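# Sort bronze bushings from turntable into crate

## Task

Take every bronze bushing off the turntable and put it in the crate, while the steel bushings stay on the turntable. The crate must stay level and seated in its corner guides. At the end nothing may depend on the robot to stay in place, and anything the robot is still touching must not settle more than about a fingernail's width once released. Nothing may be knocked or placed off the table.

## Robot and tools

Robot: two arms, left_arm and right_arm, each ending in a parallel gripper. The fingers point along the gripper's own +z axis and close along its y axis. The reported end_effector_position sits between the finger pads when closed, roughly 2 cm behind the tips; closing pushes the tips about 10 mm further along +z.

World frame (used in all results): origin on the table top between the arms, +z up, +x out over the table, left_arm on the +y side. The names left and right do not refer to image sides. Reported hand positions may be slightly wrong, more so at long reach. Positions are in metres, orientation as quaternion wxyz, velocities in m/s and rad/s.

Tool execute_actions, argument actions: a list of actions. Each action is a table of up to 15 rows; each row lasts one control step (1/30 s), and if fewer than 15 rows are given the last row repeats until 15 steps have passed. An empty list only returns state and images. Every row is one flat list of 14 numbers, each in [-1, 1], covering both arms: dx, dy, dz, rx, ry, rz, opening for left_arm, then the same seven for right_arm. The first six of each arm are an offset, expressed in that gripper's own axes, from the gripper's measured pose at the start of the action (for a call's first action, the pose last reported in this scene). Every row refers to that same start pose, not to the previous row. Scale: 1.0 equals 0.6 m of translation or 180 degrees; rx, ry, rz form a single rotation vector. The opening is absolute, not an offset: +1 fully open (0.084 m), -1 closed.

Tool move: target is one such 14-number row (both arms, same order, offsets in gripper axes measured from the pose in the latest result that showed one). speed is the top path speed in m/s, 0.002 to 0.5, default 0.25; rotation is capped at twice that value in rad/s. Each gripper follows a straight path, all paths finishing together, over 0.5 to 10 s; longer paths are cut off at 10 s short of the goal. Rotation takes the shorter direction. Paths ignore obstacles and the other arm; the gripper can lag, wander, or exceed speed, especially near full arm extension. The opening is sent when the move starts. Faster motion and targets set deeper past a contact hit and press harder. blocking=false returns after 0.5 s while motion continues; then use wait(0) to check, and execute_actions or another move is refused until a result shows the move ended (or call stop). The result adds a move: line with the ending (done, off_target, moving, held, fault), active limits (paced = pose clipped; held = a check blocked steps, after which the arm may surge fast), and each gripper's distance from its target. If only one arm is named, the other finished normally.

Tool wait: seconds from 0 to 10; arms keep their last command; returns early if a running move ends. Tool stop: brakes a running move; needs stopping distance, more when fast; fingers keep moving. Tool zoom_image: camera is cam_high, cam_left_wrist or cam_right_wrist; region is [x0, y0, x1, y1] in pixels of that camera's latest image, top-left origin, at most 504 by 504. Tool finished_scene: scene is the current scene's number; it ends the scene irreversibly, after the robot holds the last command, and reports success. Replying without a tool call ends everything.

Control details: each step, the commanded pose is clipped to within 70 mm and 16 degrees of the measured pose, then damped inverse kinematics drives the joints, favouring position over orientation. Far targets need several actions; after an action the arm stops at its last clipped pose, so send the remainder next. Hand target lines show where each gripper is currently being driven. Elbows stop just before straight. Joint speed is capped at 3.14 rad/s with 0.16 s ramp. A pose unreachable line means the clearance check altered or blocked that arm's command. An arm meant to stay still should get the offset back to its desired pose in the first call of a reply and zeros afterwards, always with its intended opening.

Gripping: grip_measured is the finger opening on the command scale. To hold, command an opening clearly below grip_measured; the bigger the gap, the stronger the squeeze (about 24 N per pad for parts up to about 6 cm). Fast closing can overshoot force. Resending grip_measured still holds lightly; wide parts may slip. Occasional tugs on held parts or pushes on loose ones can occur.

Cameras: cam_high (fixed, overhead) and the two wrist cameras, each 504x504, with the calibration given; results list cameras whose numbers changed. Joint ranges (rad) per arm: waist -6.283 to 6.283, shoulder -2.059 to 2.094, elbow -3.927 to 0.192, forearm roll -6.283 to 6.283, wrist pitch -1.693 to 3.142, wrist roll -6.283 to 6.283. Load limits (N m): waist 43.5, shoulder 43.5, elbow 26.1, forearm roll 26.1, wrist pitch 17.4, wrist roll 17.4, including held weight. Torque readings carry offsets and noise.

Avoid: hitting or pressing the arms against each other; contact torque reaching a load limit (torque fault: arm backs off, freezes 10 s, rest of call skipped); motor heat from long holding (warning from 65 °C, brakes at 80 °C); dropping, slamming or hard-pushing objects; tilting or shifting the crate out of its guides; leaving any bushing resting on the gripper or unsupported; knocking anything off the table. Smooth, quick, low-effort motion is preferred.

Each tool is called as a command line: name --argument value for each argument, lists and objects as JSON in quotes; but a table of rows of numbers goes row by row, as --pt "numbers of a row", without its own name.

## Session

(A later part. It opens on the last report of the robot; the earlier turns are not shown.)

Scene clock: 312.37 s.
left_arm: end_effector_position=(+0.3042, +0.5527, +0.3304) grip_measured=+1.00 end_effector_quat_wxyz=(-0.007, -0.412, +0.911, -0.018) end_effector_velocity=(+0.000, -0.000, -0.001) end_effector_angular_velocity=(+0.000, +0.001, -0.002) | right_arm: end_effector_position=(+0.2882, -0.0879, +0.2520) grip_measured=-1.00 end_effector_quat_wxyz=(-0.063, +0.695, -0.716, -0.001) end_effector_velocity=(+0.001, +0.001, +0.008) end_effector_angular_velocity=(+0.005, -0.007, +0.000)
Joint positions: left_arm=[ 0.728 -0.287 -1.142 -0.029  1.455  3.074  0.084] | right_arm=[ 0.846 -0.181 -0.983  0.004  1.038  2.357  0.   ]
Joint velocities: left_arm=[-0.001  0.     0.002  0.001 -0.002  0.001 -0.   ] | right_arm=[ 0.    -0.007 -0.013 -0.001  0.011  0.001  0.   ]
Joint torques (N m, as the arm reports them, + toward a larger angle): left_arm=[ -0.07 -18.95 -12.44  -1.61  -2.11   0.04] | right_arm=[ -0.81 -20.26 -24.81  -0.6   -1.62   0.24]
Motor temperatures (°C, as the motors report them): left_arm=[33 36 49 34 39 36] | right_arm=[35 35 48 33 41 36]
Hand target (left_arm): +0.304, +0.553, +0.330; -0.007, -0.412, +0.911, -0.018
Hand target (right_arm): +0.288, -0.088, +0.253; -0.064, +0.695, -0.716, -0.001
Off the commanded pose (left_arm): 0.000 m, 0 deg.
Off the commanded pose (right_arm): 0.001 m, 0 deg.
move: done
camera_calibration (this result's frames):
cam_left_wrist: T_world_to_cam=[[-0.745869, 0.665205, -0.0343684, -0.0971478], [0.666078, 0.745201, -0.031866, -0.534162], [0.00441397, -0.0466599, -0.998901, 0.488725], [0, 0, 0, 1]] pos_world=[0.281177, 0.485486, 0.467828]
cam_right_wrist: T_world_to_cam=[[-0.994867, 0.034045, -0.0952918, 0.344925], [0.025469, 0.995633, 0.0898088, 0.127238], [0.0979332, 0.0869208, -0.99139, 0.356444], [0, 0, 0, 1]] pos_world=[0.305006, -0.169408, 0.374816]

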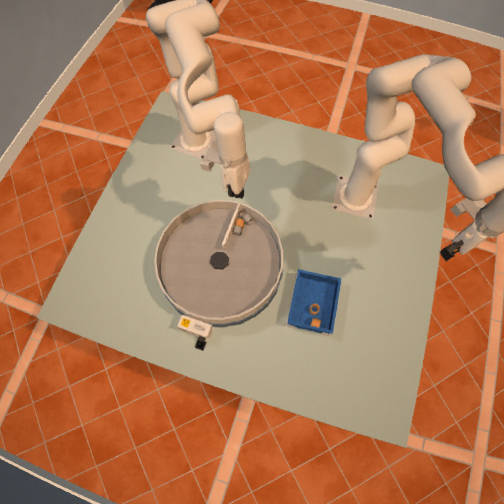

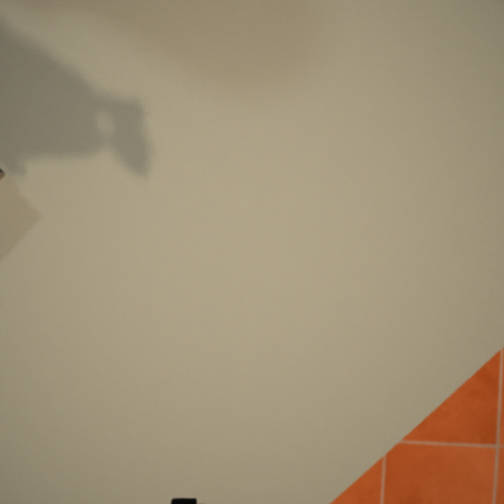

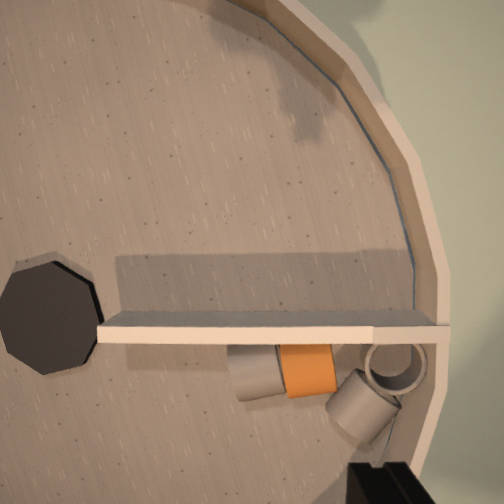

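move --target '[0,0,0,0,0,0,1,0.01,-0.02,0.19,0,0,0,0.6]'

move --target '[0,0,0,0,0,0,1,0,0,0.08,0,0,0,0.6]' --speed 0.06

move --target '[0,0,0,0,0,0,1,0,0,0,0,0,0,-1]'

move --target '[0,0,0,0,0,0,1,-0.15,-0.1,0,0,0,0,-1]' --speed 0.08

move --target '[0,0,0,0,0,0,1,0,0,0,0,0,0,1]'

move --target '[0,0,0,0,0,0,1,0,0,-0.2,0,0,0,0]'

Scene clock: 321.13 s.
left_arm: end_effector_position=(+0.3042, +0.5527, +0.3304) grip_measured=+1.00 end_effector_quat_wxyz=(-0.007, -0.412, +0.911, -0.018) end_effector_velocity=(-0.000, -0.001, -0.000) end_effector_angular_velocity=(-0.002, +0.002, -0.001) | right_arm: end_effector_position=(+0.3099, -0.0842, +0.1401) grip_measured=+0.59 end_effector_quat_wxyz=(-0.063, +0.695, -0.716, -0.001) end_effector_velocity=(-0.001, -0.001, -0.004) end_effector_angular_velocity=(-0.005, +0.005, -0.000)
Joint positions: left_arm=[ 0.728 -0.287 -1.142 -0.029  1.455  3.074  0.084] | right_arm=[ 0.819  0.016 -0.857  0.011  0.715  2.324  0.069]
Joint velocities: left_arm=[-0.001  0.     0.001  0.     0.002  0.     0.   ] | right_arm=[-0.     0.007  0.003 -0.001 -0.003  0.    -0.   ]
Joint torques (N m, as the arm reports them, + toward a larger angle): left_arm=[  0.08 -19.17 -12.24  -1.38  -2.14   0.06] | right_arm=[ -0.37 -23.34 -23.07  -0.39  -1.56   0.11]
Motor temperatures (°C, as the motors report them): left_arm=[33 36 49 34 39 36] | right_arm=[35 35 49 33 41 36]
Hand target (left_arm): +0.304, +0.553, +0.330; -0.007, -0.412, +0.911, -0.018
Hand target (right_arm): +0.310, -0.084, +0.140; -0.063, +0.695, -0.716, -0.001
Off the commanded pose (left_arm): 0.000 m, 0 deg.
Off the commanded pose (right_arm): 0.001 m, 0 deg.
move: done
camera_calibration (this result's frames):
cam_left_wrist: T_world_to_cam=[[-0.745869, 0.665205, -0.0343684, -0.0971479], [0.666078, 0.745201, -0.0318658, -0.534162], [0.00441402, -0.0466597, -0.998901, 0.488725], [0, 0, 0, 1]] pos_world=[0.281177, 0.485486, 0.467828]
cam_right_wrist: T_world_to_cam=[[-0.994799, 0.0338874, -0.0960594, 0.355826], [0.0251664, 0.99557, 0.0905876, 0.13294], [0.0987037, 0.087699, -0.991245, 0.242866], [0, 0, 0, 1]] pos_world=[0.326658, -0.165708, 0.262877]

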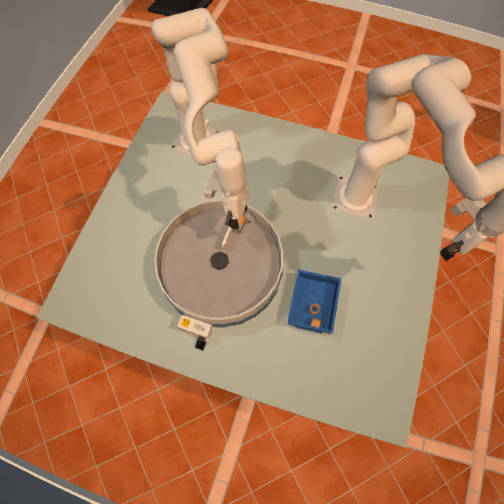

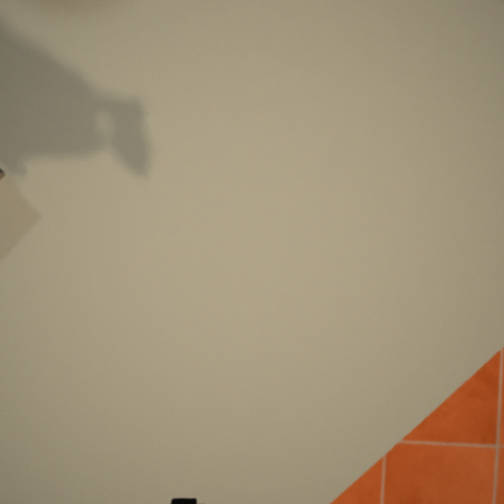

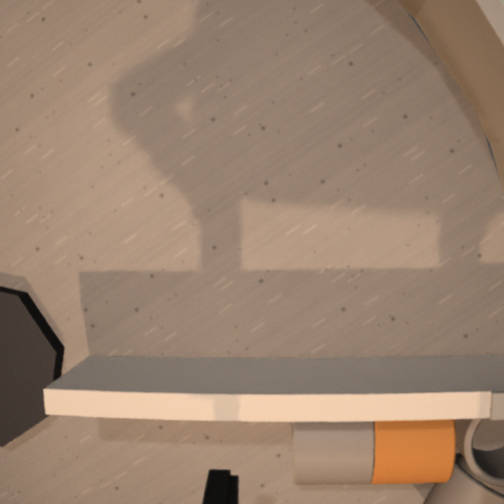

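Scene clock: 322.37 s.
left_arm: end_effector_position=(+0.3042, +0.5527, +0.3304) grip_measured=+1.00 end_effector_quat_wxyz=(-0.007, -0.412, +0.911, -0.018) end_effector_velocity=(+0.000, +0.000, +0.000) end_effector_angular_velocity=(+0.000, -0.001, +0.000) | right_arm: end_effector_position=(+0.3165, -0.0787, +0.0955) grip_measured=+0.59 end_effector_quat_wxyz=(-0.067, +0.694, -0.717, -0.001) end_effector_velocity=(-0.002, -0.001, -0.002) end_effector_angular_velocity=(-0.004, +0.005, -0.000)
Joint positions: left_arm=[ 0.728 -0.287 -1.142 -0.029  1.455  3.074  0.084] | right_arm=[ 0.819  0.125 -0.839  0.012  0.579  2.323  0.069]
Joint velocities: left_arm=[-0.    -0.    -0.001 -0.    -0.    -0.     0.   ] | right_arm=[ 0.001  0.001  0.002  0.001  0.003  0.001 -0.   ]
Joint torques (N m, as the arm reports them, + toward a larger angle): left_arm=[ -0.16 -18.55 -12.36  -1.68  -2.19   0.17] | right_arm=[  4.51 -14.11  -7.58   0.49   1.81   0.17]
Motor temperatures (°C, as the motors report them): left_arm=[33 36 49 34 39 36] | right_arm=[35 35 49 33 41 36]
Hand target (left_arm): +0.304, +0.553, +0.330; -0.007, -0.412, +0.911, -0.018
Hand target (right_arm): +0.314, -0.080, +0.093; -0.063, +0.695, -0.716, -0.001
Off the commanded pose (left_arm): 0.000 m, 0 deg.
Off the commanded pose (right_arm): 0.004 m, 0 deg.
move: off_target (right_arm)
camera_calibration (this result's frames):
cam_left_wrist: T_world_to_cam=[[-0.745869, 0.665205, -0.0343683, -0.097148], [0.666078, 0.745201, -0.0318657, -0.534163], [0.0044141, -0.0466596, -0.998901, 0.488725], [0, 0, 0, 1]] pos_world=[0.281177, 0.485486, 0.467828]
cam_right_wrist: T_world_to_cam=[[-0.994136, 0.0356886, -0.102075, 0.358432], [0.0258507, 0.995033, 0.0961281, 0.130618], [0.104998, 0.0929257, -0.990121, 0.195782], [0, 0, 0, 1]] pos_world=[0.332397, -0.160954, 0.217879]

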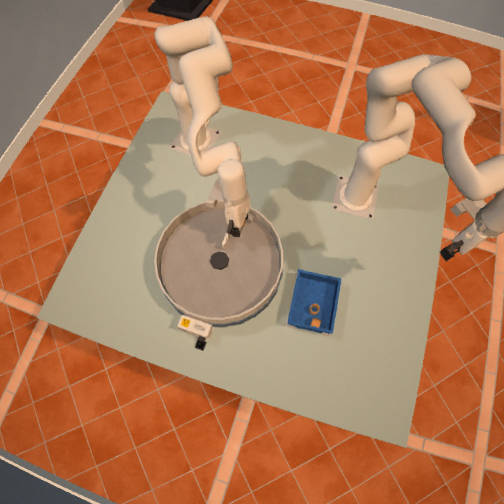

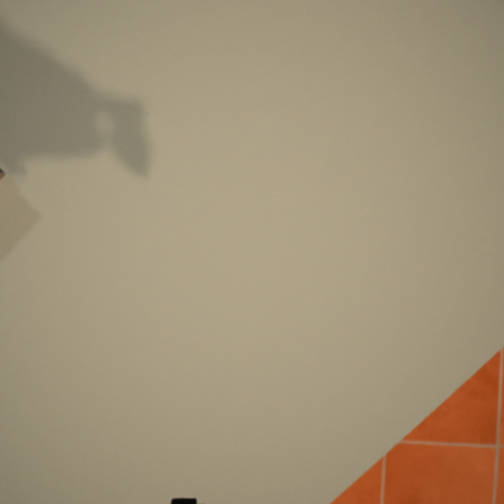

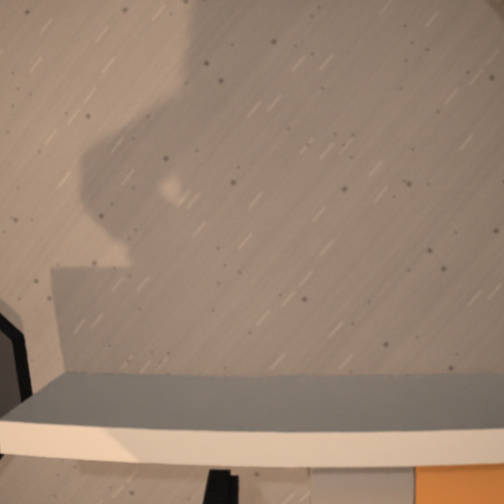

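Scene clock: 322.87 s.
left_arm: end_effector_position=(+0.3042, +0.5527, +0.3304) grip_measured=+1.00 end_effector_quat_wxyz=(-0.007, -0.412, +0.911, -0.018) end_effector_velocity=(+0.001, -0.000, +0.001) end_effector_angular_velocity=(+0.002, -0.001, -0.002) | right_arm: end_effector_position=(+0.3152, -0.0796, +0.0936) grip_measured=+0.15 end_effector_quat_wxyz=(-0.065, +0.695, -0.716, -0.001) end_effector_velocity=(+0.002, +0.001, +0.002) end_effector_angular_velocity=(+0.004, -0.005, -0.001)
Joint positions: left_arm=[ 0.728 -0.287 -1.142 -0.029  1.455  3.074  0.084] | right_arm=[ 0.819  0.127 -0.837  0.012  0.58   2.323  0.05 ]
Joint velocities: left_arm=[-0.002  0.    -0.003  0.     0.001  0.    -0.   ] | right_arm=[-0.002 -0.001 -0.004 -0.001 -0.001  0.    -0.   ]
Joint torques (N m, as the arm reports them, + toward a larger angle): left_arm=[  0.41 -18.49 -12.28  -1.54  -2.11   0.04] | right_arm=[ -0.79 -24.64 -21.37  -0.07  -1.63   0.23]
Motor temperatures (°C, as the motors report them): left_arm=[33 36 49 34 39 36] | right_arm=[35 35 49 33 41 36]
Hand target (left_arm): +0.304, +0.553, +0.330; -0.007, -0.412, +0.911, -0.018
Hand target (right_arm): +0.317, -0.079, +0.095; -0.067, +0.694, -0.717, -0.001
Off the commanded pose (left_arm): 0.000 m, 0 deg.
Off the commanded pose (right_arm): 0.002 m, 0 deg.
move: done
camera_calibration (this result's frames):
cam_left_wrist: T_world_to_cam=[[-0.745869, 0.665205, -0.0343682, -0.0971481], [0.666078, 0.745201, -0.0318658, -0.534162], [0.00441393, -0.0466596, -0.998901, 0.488725], [0, 0, 0, 1]] pos_world=[0.281177, 0.485486, 0.467828]
cam_right_wrist: T_world_to_cam=[[-0.994523, 0.0348986, -0.0985212, 0.35669], [0.0257357, 0.995353, 0.0927887, 0.132046], [0.101302, 0.0897449, -0.9908, 0.195129], [0, 0, 0, 1]] pos_world=[0.331572, -0.161392, 0.216223]

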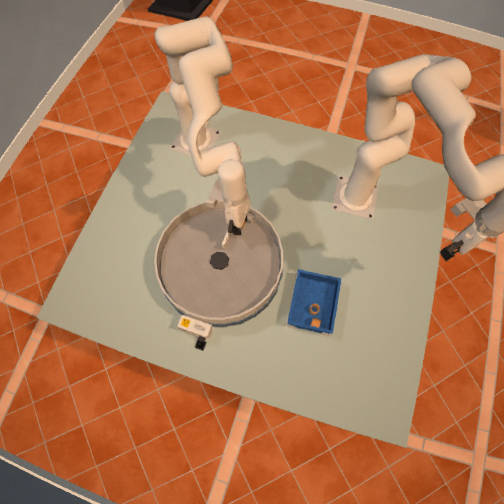

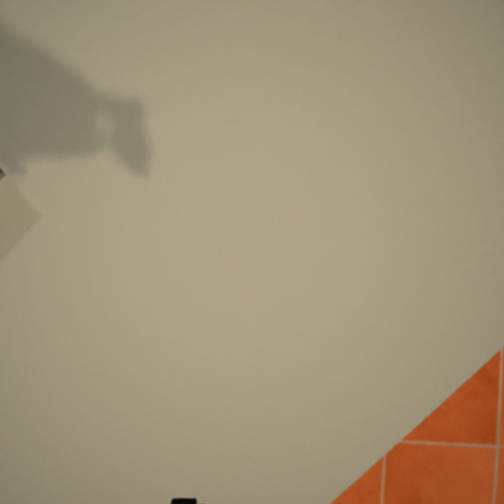

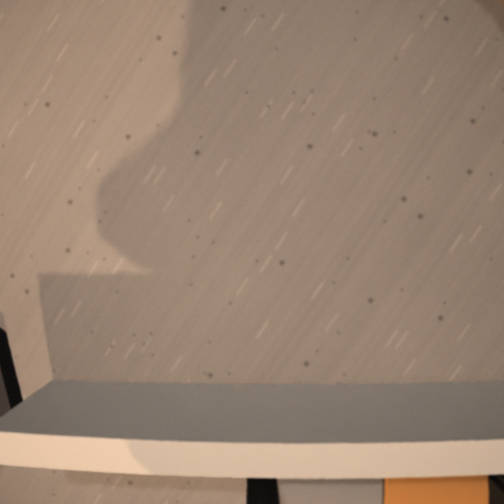

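Scene clock: 324.63 s.
left_arm: end_effector_position=(+0.3042, +0.5527, +0.3304) grip_measured=+1.00 end_effector_quat_wxyz=(-0.007, -0.412, +0.911, -0.018) end_effector_velocity=(+0.000, -0.000, +0.000) end_effector_angular_velocity=(+0.000, -0.000, +0.000) | right_arm: end_effector_position=(+0.3772, +0.0079, +0.1074) grip_measured=+0.15 end_effector_quat_wxyz=(-0.065, +0.695, -0.717, -0.001) end_effector_velocity=(+0.001, +0.002, +0.001) end_effector_angular_velocity=(+0.001, +0.002, -0.003)
Joint positions: left_arm=[ 0.728 -0.287 -1.142 -0.029  1.455  3.074  0.084] | right_arm=[ 0.861  0.413 -1.291  0.002  0.748  2.373  0.05 ]
Joint velocities: left_arm=[-0.001 -0.    -0.    -0.    -0.    -0.001  0.   ] | right_arm=[ 0.     0.004 -0.01   0.002  0.006  0.002  0.   ]
Joint torques (N m, as the arm reports them, + toward a larger angle): left_arm=[  0.09 -18.98 -12.36  -1.42  -2.05   0.1 ] | right_arm=[ -0.47 -33.33 -23.68  -0.27  -1.71   0.19]
Motor temperatures (°C, as the motors report them): left_arm=[33 36 49 34 39 36] | right_arm=[35 35 49 33 41 36]
Hand target (left_arm): +0.304, +0.553, +0.330; -0.007, -0.412, +0.911, -0.018
Hand target (right_arm): +0.377, +0.008, +0.107; -0.065, +0.695, -0.717, -0.001
Off the commanded pose (left_arm): 0.000 m, 0 deg.
Off the commanded pose (right_arm): 0.000 m, 0 deg.
move: done
camera_calibration (this result's frames):
cam_left_wrist: T_world_to_cam=[[-0.745869, 0.665205, -0.0343681, -0.0971482], [0.666078, 0.745201, -0.0318658, -0.534162], [0.00441381, -0.0466596, -0.998901, 0.488725], [0, 0, 0, 1]] pos_world=[0.281177, 0.485486, 0.467828]
cam_right_wrist: T_world_to_cam=[[-0.994521, 0.0350217, -0.0985003, 0.416619], [0.0258585, 0.995348, 0.0928124, 0.0420526], [0.101293, 0.0897568, -0.990799, 0.194627], [0, 0, 0, 1]] pos_world=[0.393534, -0.0739167, 0.22997]

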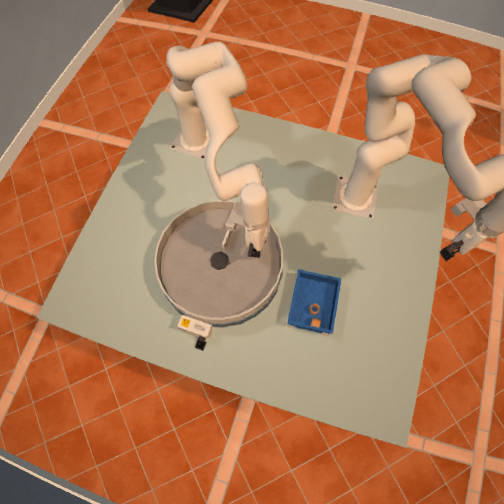

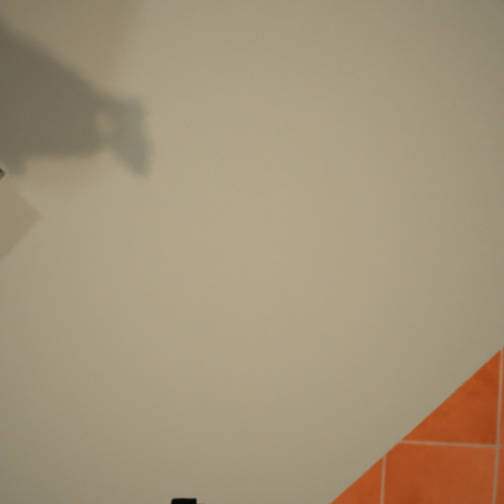

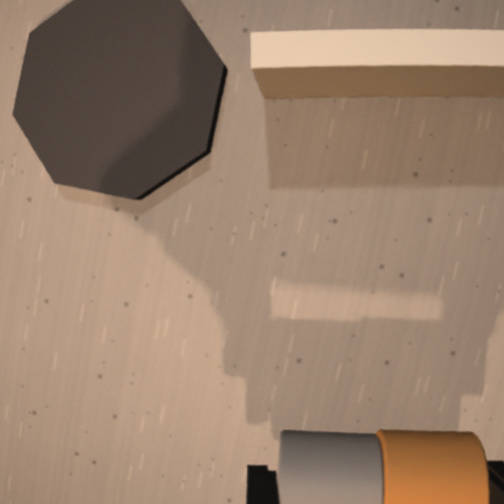

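Scene clock: 325.17 s.
left_arm: end_effector_position=(+0.3042, +0.5527, +0.3304) grip_measured=+1.00 end_effector_quat_wxyz=(-0.007, -0.412, +0.911, -0.018) end_effector_velocity=(+0.000, -0.000, +0.000) end_effector_angular_velocity=(+0.000, +0.000, -0.001) | right_arm: end_effector_position=(+0.3772, +0.0079, +0.1074) grip_measured=+1.00 end_effector_quat_wxyz=(-0.065, +0.695, -0.717, -0.001) end_effector_velocity=(-0.000, +0.000, -0.000) end_effector_angular_velocity=(+0.001, +0.001, -0.002)
Joint positions: left_arm=[ 0.728 -0.287 -1.142 -0.029  1.455  3.074  0.084] | right_arm=[ 0.861  0.413 -1.291  0.002  0.748  2.373  0.084]
Joint velocities: left_arm=[-0.001  0.    -0.     0.     0.     0.    -0.   ] | right_arm=[ 0.     0.001  0.     0.002 -0.001  0.001  0.   ]
Joint torques (N m, as the arm reports them, + toward a larger angle): left_arm=[  0.22 -18.57 -12.39  -1.25  -2.11   0.11] | right_arm=[ -0.88 -32.35 -23.1   -0.42  -1.5    0.29]
Motor temperatures (°C, as the motors report them): left_arm=[33 36 49 34 39 36] | right_arm=[35 35 49 33 41 36]
Hand target (left_arm): +0.304, +0.553, +0.330; -0.007, -0.412, +0.911, -0.018
Hand target (right_arm): +0.377, +0.008, +0.107; -0.065, +0.695, -0.717, -0.001
Off the commanded pose (left_arm): 0.000 m, 0 deg.
Off the commanded pose (right_arm): 0.000 m, 0 deg.
move: done
camera_calibration (this result's frames):
cam_left_wrist: T_world_to_cam=[[-0.745869, 0.665205, -0.0343681, -0.0971482], [0.666078, 0.745201, -0.0318659, -0.534162], [0.00441378, -0.0466596, -0.998901, 0.488725], [0, 0, 0, 1]] pos_world=[0.281177, 0.485486, 0.467828]
cam_right_wrist: T_world_to_cam=[[-0.994516, 0.0350287, -0.0985434, 0.416635], [0.025857, 0.995344, 0.092857, 0.0420375], [0.101337, 0.0897998, -0.990791, 0.194637], [0, 0, 0, 1]] pos_world=[0.393539, -0.0739143, 0.229998]

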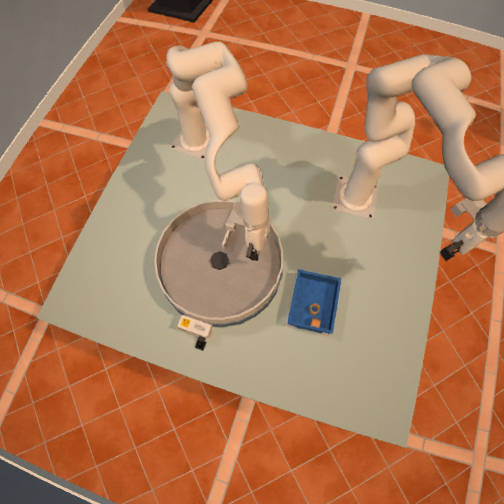

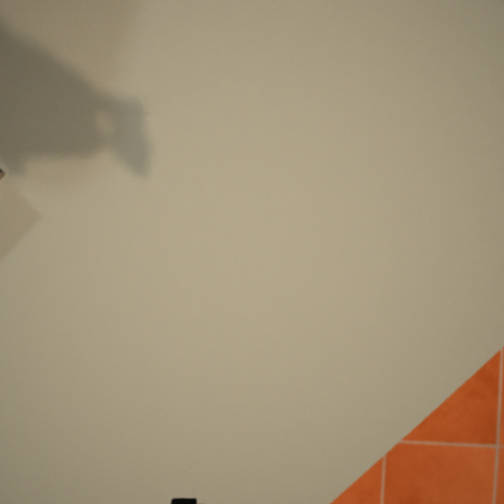

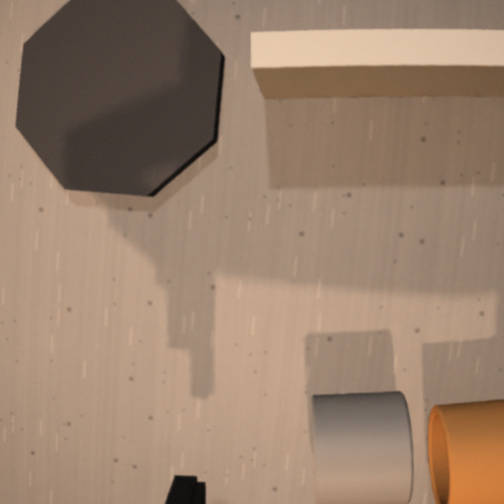

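Scene clock: 326.17 s.
left_arm: end_effector_position=(+0.3042, +0.5527, +0.3304) grip_measured=+1.00 end_effector_quat_wxyz=(-0.007, -0.412, +0.911, -0.018) end_effector_velocity=(+0.000, -0.000, -0.000) end_effector_angular_velocity=(-0.001, -0.000, -0.001) | right_arm: end_effector_position=(+0.3662, -0.0032, +0.2251) grip_measured=-0.01 end_effector_quat_wxyz=(-0.064, +0.695, -0.717, -0.001) end_effector_velocity=(+0.002, +0.002, +0.009) end_effector_angular_velocity=(+0.010, -0.009, -0.001)
Joint positions: left_arm=[ 0.728 -0.287 -1.142 -0.029  1.455  3.074  0.084] | right_arm=[ 0.861  0.228 -1.383  0.002  1.028  2.374  0.044]
Joint velocities: left_arm=[-0.001  0.     0.    -0.     0.    -0.     0.   ] | right_arm=[ 0.    -0.007 -0.011  0.001  0.005  0.001 -0.   ]
Joint torques (N m, as the arm reports them, + toward a larger angle): left_arm=[  0.12 -18.87 -12.55  -1.08  -2.12   0.01] | right_arm=[ -0.79 -29.63 -24.79  -0.47  -1.63   0.17]
Motor temperatures (°C, as the motors report them): left_arm=[33 36 49 34 39 36] | right_arm=[35 35 49 33 41 36]
Hand target (left_arm): +0.304, +0.553, +0.330; -0.007, -0.412, +0.911, -0.018
Hand target (right_arm): +0.366, -0.003, +0.226; -0.065, +0.694, -0.717, -0.001
Off the commanded pose (left_arm): 0.000 m, 0 deg.
Off the commanded pose (right_arm): 0.001 m, 0 deg.
move: done
camera_calibration (this result's frames):
cam_left_wrist: T_world_to_cam=[[-0.745869, 0.665206, -0.034368, -0.0971484], [0.666078, 0.745201, -0.0318659, -0.534162], [0.00441366, -0.0466596, -0.998901, 0.488725], [0, 0, 0, 1]] pos_world=[0.281177, 0.485486, 0.467828]
cam_right_wrist: T_world_to_cam=[[-0.994639, 0.035059, -0.0972826, 0.417436], [0.0261461, 0.995468, 0.0914268, 0.0426428], [0.100047, 0.0883932, -0.991049, 0.313906], [0, 0, 0, 1]] pos_world=[0.382678, -0.0848316, 0.347806]

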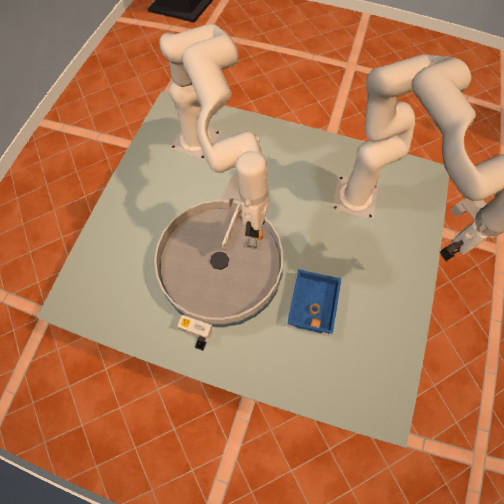

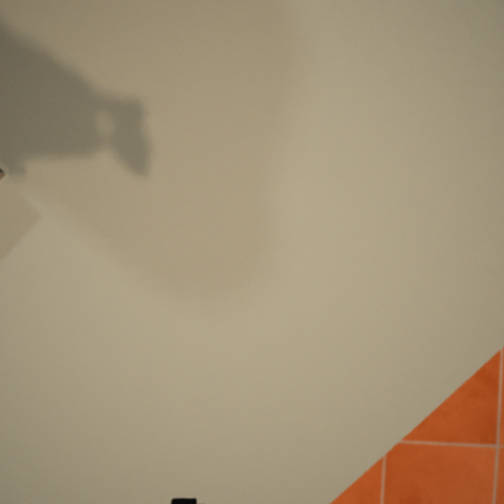

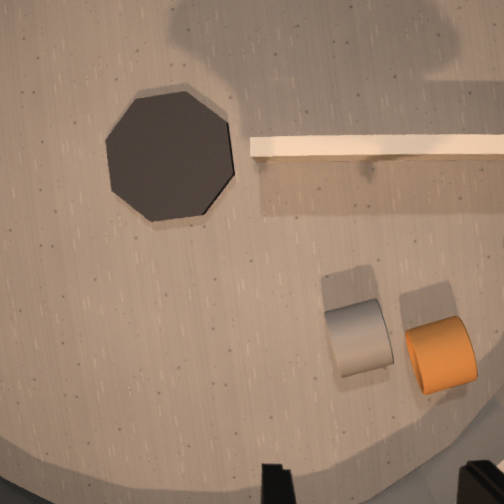

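move --target '[0,0,0,0,0,0,1,0.08,0.12,0,0,0,0,0]'

wait --seconds 3

Scene clock: 329.33 s.
left_arm: end_effector_position=(+0.3042, +0.5527, +0.3304) grip_measured=+1.00 end_effector_quat_wxyz=(-0.007, -0.412, +0.911, -0.018) end_effector_velocity=(+0.000, +0.000, -0.000) end_effector_angular_velocity=(+0.000, -0.000, +0.002) | right_arm: end_effector_position=(+0.2935, -0.0485, +0.2142) grip_measured=-0.01 end_effector_quat_wxyz=(-0.064, +0.694, -0.717, -0.001) end_effector_velocity=(-0.002, -0.002, -0.000) end_effector_angular_velocity=(-0.001, -0.001, -0.001)
Joint positions: left_arm=[ 0.728 -0.287 -1.142 -0.029  1.455  3.074  0.084] | right_arm=[ 0.9   -0.044 -1.017 -0.005  0.933  2.416  0.044]
Joint velocities: left_arm=[ 0.    -0.     0.    -0.    -0.001 -0.002  0.   ] | right_arm=[ 0.001 -0.008  0.01  -0.002 -0.002  0.003 -0.   ]
Joint torques (N m, as the arm reports them, + toward a larger angle): left_arm=[  0.25 -18.52 -12.18  -1.68  -2.07   0.08] | right_arm=[ -0.76 -23.18 -24.48  -0.49  -1.78   0.2 ]
Motor temperatures (°C, as the motors report them): left_arm=[33 36 49 34 39 36] | right_arm=[35 35 49 33 41 36]
Hand target (left_arm): +0.304, +0.553, +0.330; -0.007, -0.412, +0.911, -0.018
Hand target (right_arm): +0.293, -0.049, +0.214; -0.064, +0.695, -0.717, -0.001
Off the commanded pose (left_arm): 0.000 m, 0 deg.
Off the commanded pose (right_arm): 0.000 m, 0 deg.
move: done
camera_calibration (this result's frames):
cam_left_wrist: T_world_to_cam=[[-0.745869, 0.665206, -0.034368, -0.0971484], [0.666078, 0.745201, -0.0318661, -0.534162], [0.00441357, -0.0466597, -0.998901, 0.488725], [0, 0, 0, 1]] pos_world=[0.281177, 0.485486, 0.467828]
cam_right_wrist: T_world_to_cam=[[-0.99467, 0.0350801, -0.0969612, 0.345591], [0.0262122, 0.995482, 0.0912646, 0.0907013], [0.0997247, 0.0882366, -0.991095, 0.314474], [0, 0, 0, 1]] pos_world=[0.31001, -0.130163, 0.336904]

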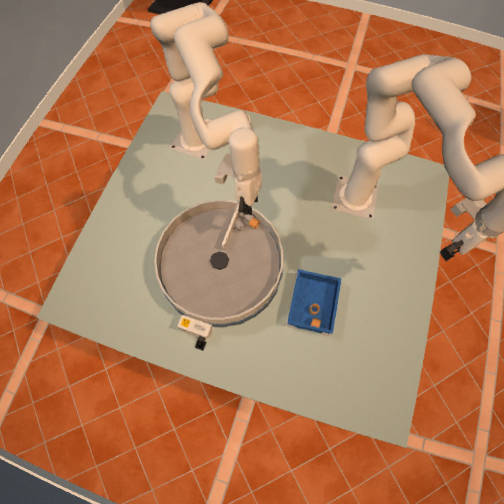

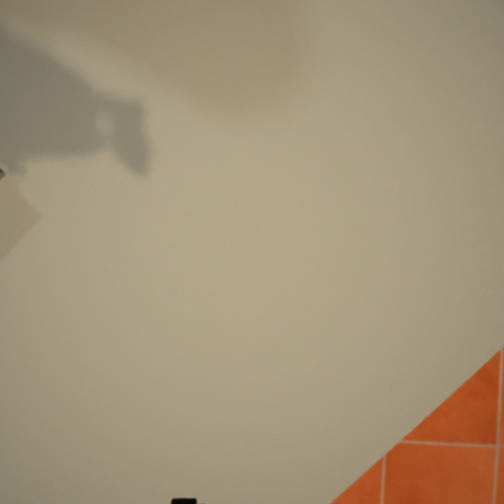

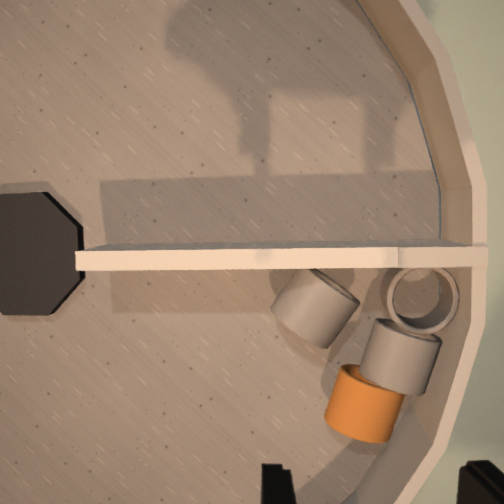

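Scene clock: 332.33 s.
left_arm: end_effector_position=(+0.3042, +0.5527, +0.3304) grip_measured=+1.00 end_effector_quat_wxyz=(-0.007, -0.412, +0.911, -0.018) end_effector_velocity=(+0.000, -0.000, +0.000) end_effector_angular_velocity=(+0.000, -0.000, -0.002) | right_arm: end_effector_position=(+0.2933, -0.0486, +0.2143) grip_measured=-0.01 end_effector_quat_wxyz=(-0.064, +0.695, -0.717, -0.001) end_effector_velocity=(-0.000, -0.000, -0.000) end_effector_angular_velocity=(-0.001, +0.002, +0.000)
Joint positions: left_arm=[ 0.728 -0.287 -1.142 -0.029  1.455  3.074  0.084] | right_arm=[ 0.901 -0.045 -1.016 -0.005  0.933  2.417  0.044]
Joint velocities: left_arm=[-0.001  0.    -0.    -0.    -0.     0.    -0.   ] | right_arm=[-0.    -0.    -0.     0.001  0.002 -0.001  0.   ]
Joint torques (N m, as the arm reports them, + toward a larger angle): left_arm=[  0.2  -18.22 -12.25  -1.03  -2.15   0.19] | right_arm=[ -0.7  -22.96 -24.54  -0.54  -1.49   0.09]
Motor temperatures (°C, as the motors report them): left_arm=[33 36 49 34 39 36] | right_arm=[35 35 49 33 41 36]
Hand target (left_arm): +0.304, +0.553, +0.330; -0.007, -0.412, +0.911, -0.018
Hand target (right_arm): +0.293, -0.049, +0.214; -0.064, +0.695, -0.717, -0.001
Off the commanded pose (left_arm): 0.000 m, 0 deg.
Off the commanded pose (right_arm): 0.000 m, 0 deg.
wait: 3.00 s; at rest by 0.17 s
camera_calibration (this result's frames):
cam_left_wrist: T_world_to_cam=[[-0.745869, 0.665206, -0.034368, -0.0971484], [0.666078, 0.745201, -0.0318659, -0.534162], [0.00441368, -0.0466596, -0.998901, 0.488725], [0, 0, 0, 1]] pos_world=[0.281177, 0.485486, 0.467828]
cam_right_wrist: T_world_to_cam=[[-0.994648, 0.0349965, -0.0972103, 0.345409], [0.0260812, 0.995462, 0.0915137, 0.0907878], [0.0999718, 0.0884886, -0.991048, 0.314563], [0, 0, 0, 1]] pos_world=[0.309745, -0.130299, 0.337016]

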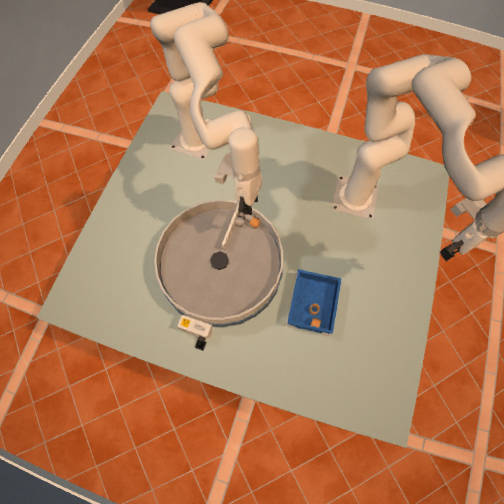

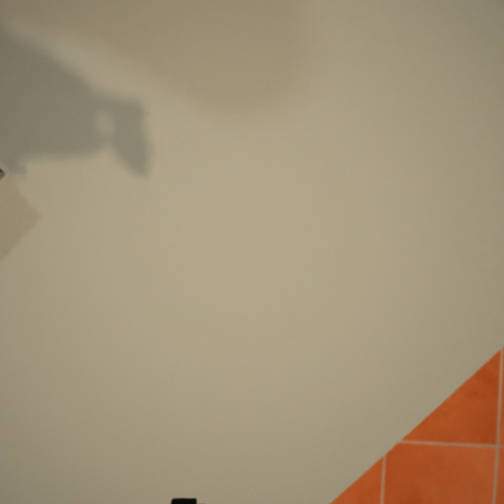

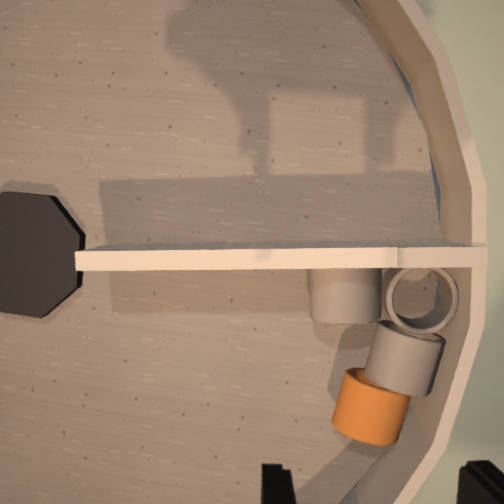

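move --target '[0,0,0,0,0,0,1,-0.012,0.038,0.12,0,0,-0.41,-0.1]'

move --target '[0,0,0,0,0,0,1,0,0,0.085,0,0,0,-0.1]' --speed 0.06

move --target '[0,0,0,0,0,0,1,0,0,0,0,0,0,-1]'

move --target '[0,0,0,0,0,0,1,0,0,-0.25,0,0,0,-1]'

Scene clock: 342.93 s.
left_arm: end_effector_position=(+0.3042, +0.5527, +0.3304) grip_measured=+1.00 end_effector_quat_wxyz=(-0.007, -0.412, +0.911, -0.018) end_effector_velocity=(-0.000, +0.000, -0.000) end_effector_angular_velocity=(+0.000, +0.000, +0.001) | right_arm: end_effector_position=(+0.2771, -0.0343, +0.1418) grip_measured=-0.11 end_effector_quat_wxyz=(-0.052, +0.986, -0.156, +0.038) end_effector_velocity=(-0.000, -0.000, -0.001) end_effector_angular_velocity=(+0.000, +0.000, +0.007)
Joint positions: left_arm=[ 0.728 -0.287 -1.142 -0.029  1.455  3.074  0.084] | right_arm=[ 0.947  0.052 -0.905 -0.014  0.725  1.183  0.039]
Joint velocities: left_arm=[0.001 0.    0.    0.    0.    0.    0.   ] | right_arm=[-0.     0.001  0.002  0.002 -0.002 -0.009 -0.   ]
Joint torques (N m, as the arm reports them, + toward a larger angle): left_arm=[  0.72 -18.7  -12.13  -1.01  -1.83   0.22] | right_arm=[ -0.67 -24.53 -23.13  -0.39  -1.63  -0.02]
Motor temperatures (°C, as the motors report them): left_arm=[33 36 49 34 39 36] | right_arm=[35 35 49 33 42 36]
Hand target (left_arm): +0.304, +0.553, +0.330; -0.007, -0.412, +0.911, -0.018
Hand target (right_arm): +0.277, -0.034, +0.142; -0.052, +0.986, -0.156, +0.038
Off the commanded pose (left_arm): 0.000 m, 0 deg.
Off the commanded pose (right_arm): 0.000 m, 0 deg.
move: done
camera_calibration (this result's frames):
cam_left_wrist: T_world_to_cam=[[-0.745869, 0.665205, -0.034368, -0.0971483], [0.666078, 0.745201, -0.031866, -0.534162], [0.00441361, -0.0466596, -0.998901, 0.488725], [0, 0, 0, 1]] pos_world=[0.281177, 0.485486, 0.467828]
cam_right_wrist: T_world_to_cam=[[-0.302239, -0.94522, -0.123333, 0.10006], [-0.94851, 0.311076, -0.0596664, 0.351648], [0.0947639, 0.0989495, -0.99057, 0.244773], [0, 0, 0, 1]] pos_world=[0.340588, -0.0390308, 0.275788]

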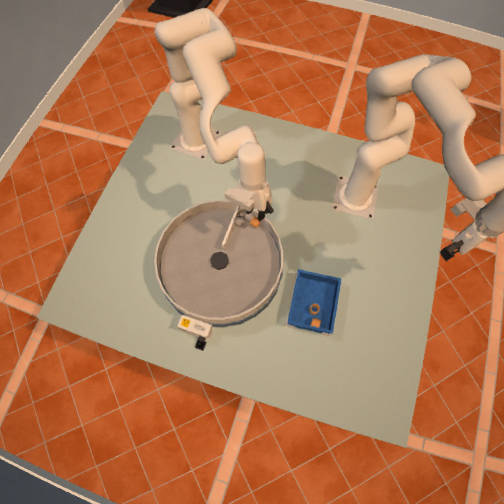

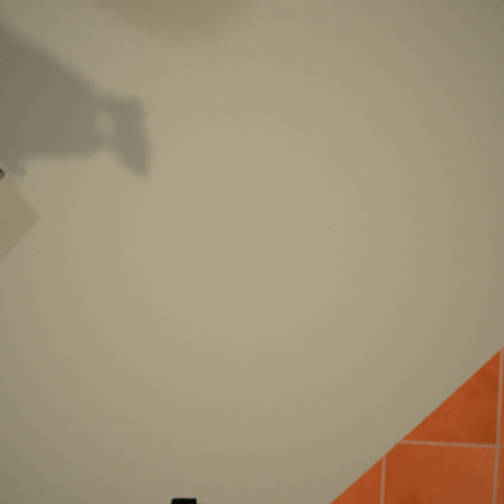

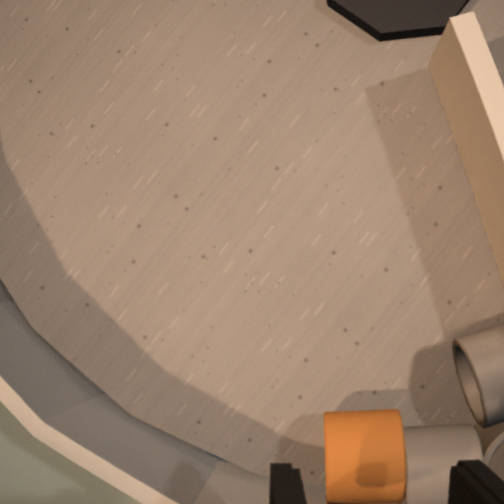

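Scene clock: 344.17 s.
left_arm: end_effector_position=(+0.3042, +0.5527, +0.3304) grip_measured=+1.00 end_effector_quat_wxyz=(-0.007, -0.412, +0.911, -0.018) end_effector_velocity=(+0.000, -0.000, +0.000) end_effector_angular_velocity=(-0.000, -0.001, -0.000) | right_arm: end_effector_position=(+0.2890, -0.0207, +0.1049) grip_measured=-0.12 end_effector_quat_wxyz=(-0.067, +0.984, -0.156, +0.047) end_effector_velocity=(+0.003, -0.001, -0.000) end_effector_angular_velocity=(-0.001, -0.001, -0.002)
Joint positions: left_arm=[ 0.728 -0.287 -1.142 -0.029  1.455  3.074  0.084] | right_arm=[ 0.946  0.158 -0.904 -0.016  0.584  1.185  0.039]
Joint velocities: left_arm=[-0.     0.    -0.001 -0.     0.    -0.     0.   ] | right_arm=[-0.005  0.003 -0.004 -0.002  0.001 -0.002 -0.   ]
Joint torques (N m, as the arm reports them, + toward a larger angle): left_arm=[  0.09 -19.17 -12.29  -1.29  -2.23   0.15] | right_arm=[-3.38 -0.47  7.26 -0.96  4.91  0.22]
Motor temperatures (°C, as the motors report them): left_arm=[33 36 49 34 39 36] | right_arm=[35 35 49 33 42 36]
Hand target (left_arm): +0.304, +0.553, +0.330; -0.007, -0.412, +0.911, -0.018
Hand target (right_arm): +0.282, -0.030, +0.092; -0.052, +0.986, -0.156, +0.038
Off the commanded pose (left_arm): 0.000 m, 0 deg.
Off the commanded pose (right_arm): 0.018 m, 2 deg.
move: off_target (right_arm)
camera_calibration (this result's frames):
cam_left_wrist: T_world_to_cam=[[-0.745869, 0.665205, -0.034368, -0.0971483], [0.666078, 0.745201, -0.031866, -0.534162], [0.00441363, -0.0466596, -0.998901, 0.488725], [0, 0, 0, 1]] pos_world=[0.281177, 0.485486, 0.467828]
cam_right_wrist: T_world_to_cam=[[-0.298646, -0.9417, -0.15496, 0.114244], [-0.947178, 0.312352, -0.0727362, 0.357492], [0.116898, 0.125052, -0.985239, 0.199325], [0, 0, 0, 1]] pos_world=[0.349427, -0.0290056, 0.240089]

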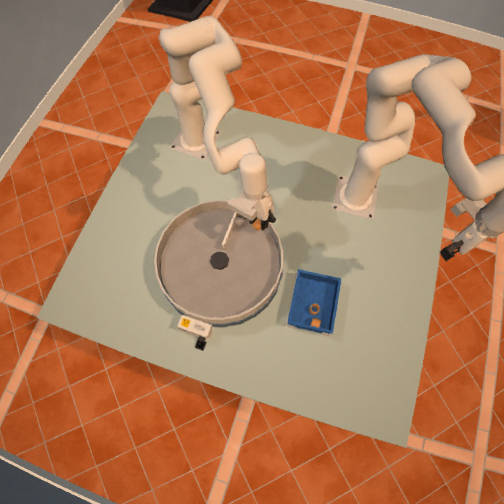

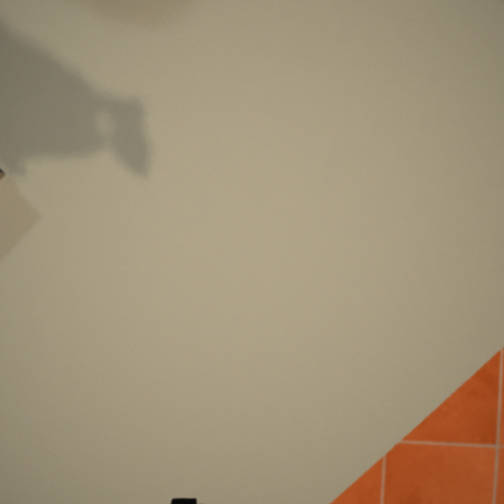

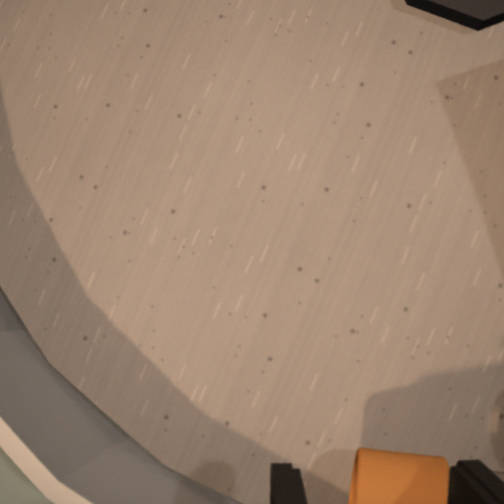

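Scene clock: 344.67 s.
left_arm: end_effector_position=(+0.3042, +0.5527, +0.3304) grip_measured=+1.00 end_effector_quat_wxyz=(-0.007, -0.412, +0.911, -0.018) end_effector_velocity=(+0.000, +0.000, +0.000) end_effector_angular_velocity=(-0.000, -0.002, +0.001) | right_arm: end_effector_position=(+0.2888, -0.0214, +0.1043) grip_measured=-1.00 end_effector_quat_wxyz=(-0.066, +0.984, -0.156, +0.046) end_effector_velocity=(+0.000, +0.003, +0.000) end_effector_angular_velocity=(+0.005, -0.004, +0.003)
Joint positions: left_arm=[ 0.728 -0.287 -1.142 -0.029  1.455  3.074  0.084] | right_arm=[ 0.946  0.158 -0.903 -0.017  0.585  1.185  0.   ]
Joint velocities: left_arm=[ 0.    -0.    -0.001 -0.001 -0.    -0.001 -0.   ] | right_arm=[ 0.003  0.003 -0.002 -0.    -0.008  0.001  0.   ]
Joint torques (N m, as the arm reports them, + toward a larger angle): left_arm=[ -0.36 -18.23 -12.37  -1.27  -2.24   0.17] | right_arm=[ -0.51 -10.62  -8.94  -0.33   0.18   0.17]
Motor temperatures (°C, as the motors report them): left_arm=[33 36 49 34 39 36] | right_arm=[35 35 49 33 42 36]
Hand target (left_arm): +0.304, +0.553, +0.330; -0.007, -0.412, +0.911, -0.018
Hand target (right_arm): +0.289, -0.021, +0.105; -0.067, +0.984, -0.156, +0.047
Off the commanded pose (left_arm): 0.000 m, 0 deg.
Off the commanded pose (right_arm): 0.001 m, 0 deg.
move: done
camera_calibration (this result's frames):
cam_left_wrist: T_world_to_cam=[[-0.745869, 0.665205, -0.0343679, -0.0971483], [0.666078, 0.745201, -0.0318661, -0.534162], [0.0044135, -0.0466597, -0.998901, 0.488725], [0, 0, 0, 1]] pos_world=[0.281177, 0.485486, 0.467828]
cam_right_wrist: T_world_to_cam=[[-0.299163, -0.941853, -0.153019, 0.113423], [-0.947165, 0.312554, -0.0720321, 0.357357], [0.11567, 0.123385, -0.985594, 0.199233], [0, 0, 0, 1]] pos_world=[0.349363, -0.0294477, 0.23946]

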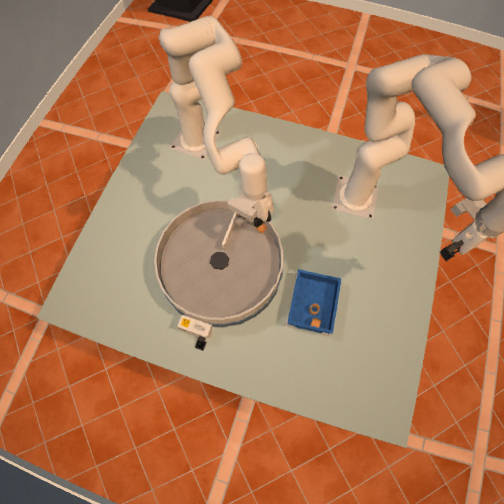

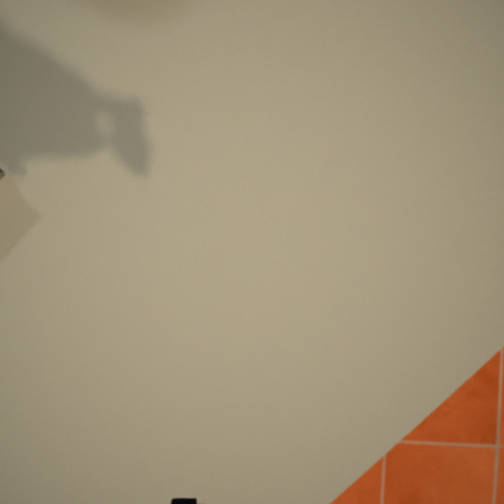

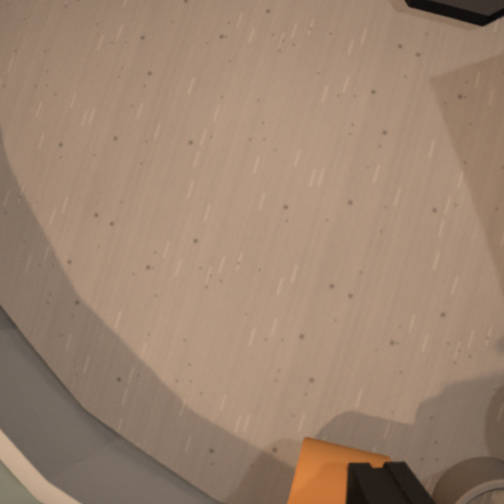

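Scene clock: 345.77 s.
left_arm: end_effector_position=(+0.3042, +0.5527, +0.3304) grip_measured=+1.00 end_effector_quat_wxyz=(-0.007, -0.412, +0.911, -0.018) end_effector_velocity=(+0.000, +0.000, +0.000) end_effector_angular_velocity=(+0.000, -0.001, +0.000) | right_arm: end_effector_position=(+0.2722, -0.0386, +0.2511) grip_measured=-1.00 end_effector_quat_wxyz=(-0.065, +0.985, -0.156, +0.046) end_effector_velocity=(+0.001, +0.001, +0.008) end_effector_angular_velocity=(+0.009, -0.008, -0.001)
Joint positions: left_arm=[ 0.728 -0.287 -1.142 -0.029  1.455  3.074  0.084] | right_arm=[ 0.95  -0.12  -1.032 -0.012  0.994  1.182  0.   ]
Joint velocities: left_arm=[ 0.    -0.     0.    -0.    -0.001  0.    -0.   ] | right_arm=[-0.    -0.008 -0.011 -0.     0.007  0.001  0.   ]
Joint torques (N m, as the arm reports them, + toward a larger angle): left_arm=[  0.04 -18.74 -12.39  -1.31  -2.     0.03] | right_arm=[ -0.53 -21.68 -24.78  -0.37  -1.63   0.22]
Motor temperatures (°C, as the motors report them): left_arm=[33 36 49 34 39 36] | right_arm=[35 35 49 33 42 36]
Hand target (left_arm): +0.304, +0.553, +0.330; -0.007, -0.412, +0.911, -0.018
Hand target (right_arm): +0.272, -0.038, +0.252; -0.066, +0.984, -0.156, +0.046
Off the commanded pose (left_arm): 0.000 m, 0 deg.
Off the commanded pose (right_arm): 0.001 m, 0 deg.
move: done
camera_calibration (this result's frames):
cam_left_wrist: T_world_to_cam=[[-0.745869, 0.665205, -0.0343679, -0.0971483], [0.666078, 0.745201, -0.0318661, -0.534162], [0.00441352, -0.0466597, -0.998901, 0.488725], [0, 0, 0, 1]] pos_world=[0.281177, 0.485486, 0.467828]
cam_right_wrist: T_world_to_cam=[[-0.299563, -0.942018, -0.151209, 0.114312], [-0.947171, 0.31267, -0.0714471, 0.357459], [0.114583, 0.121818, -0.985916, 0.348231], [0, 0, 0, 1]] pos_world=[0.332917, -0.0465036, 0.386151]

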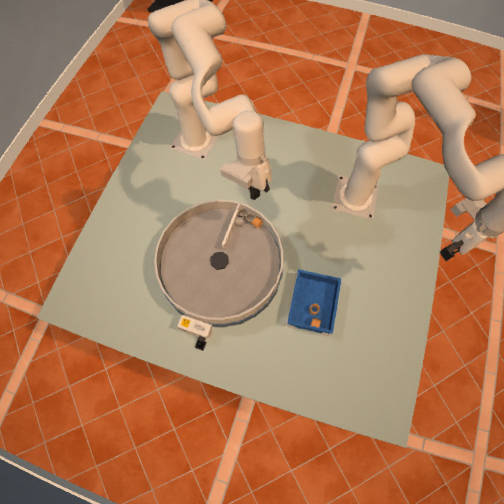

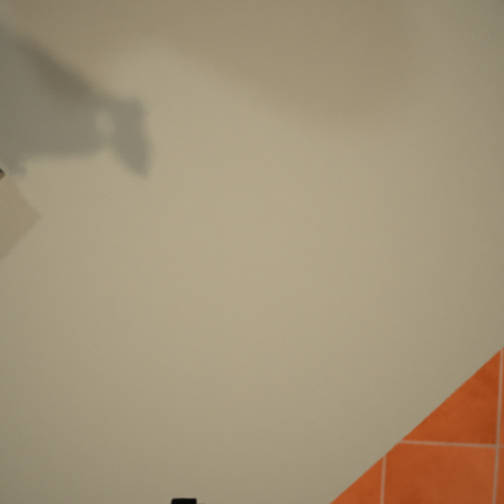

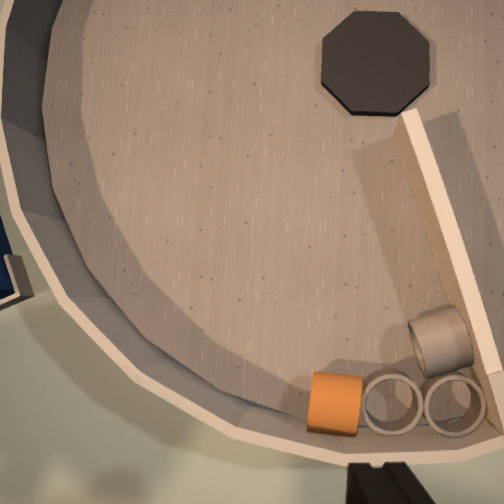

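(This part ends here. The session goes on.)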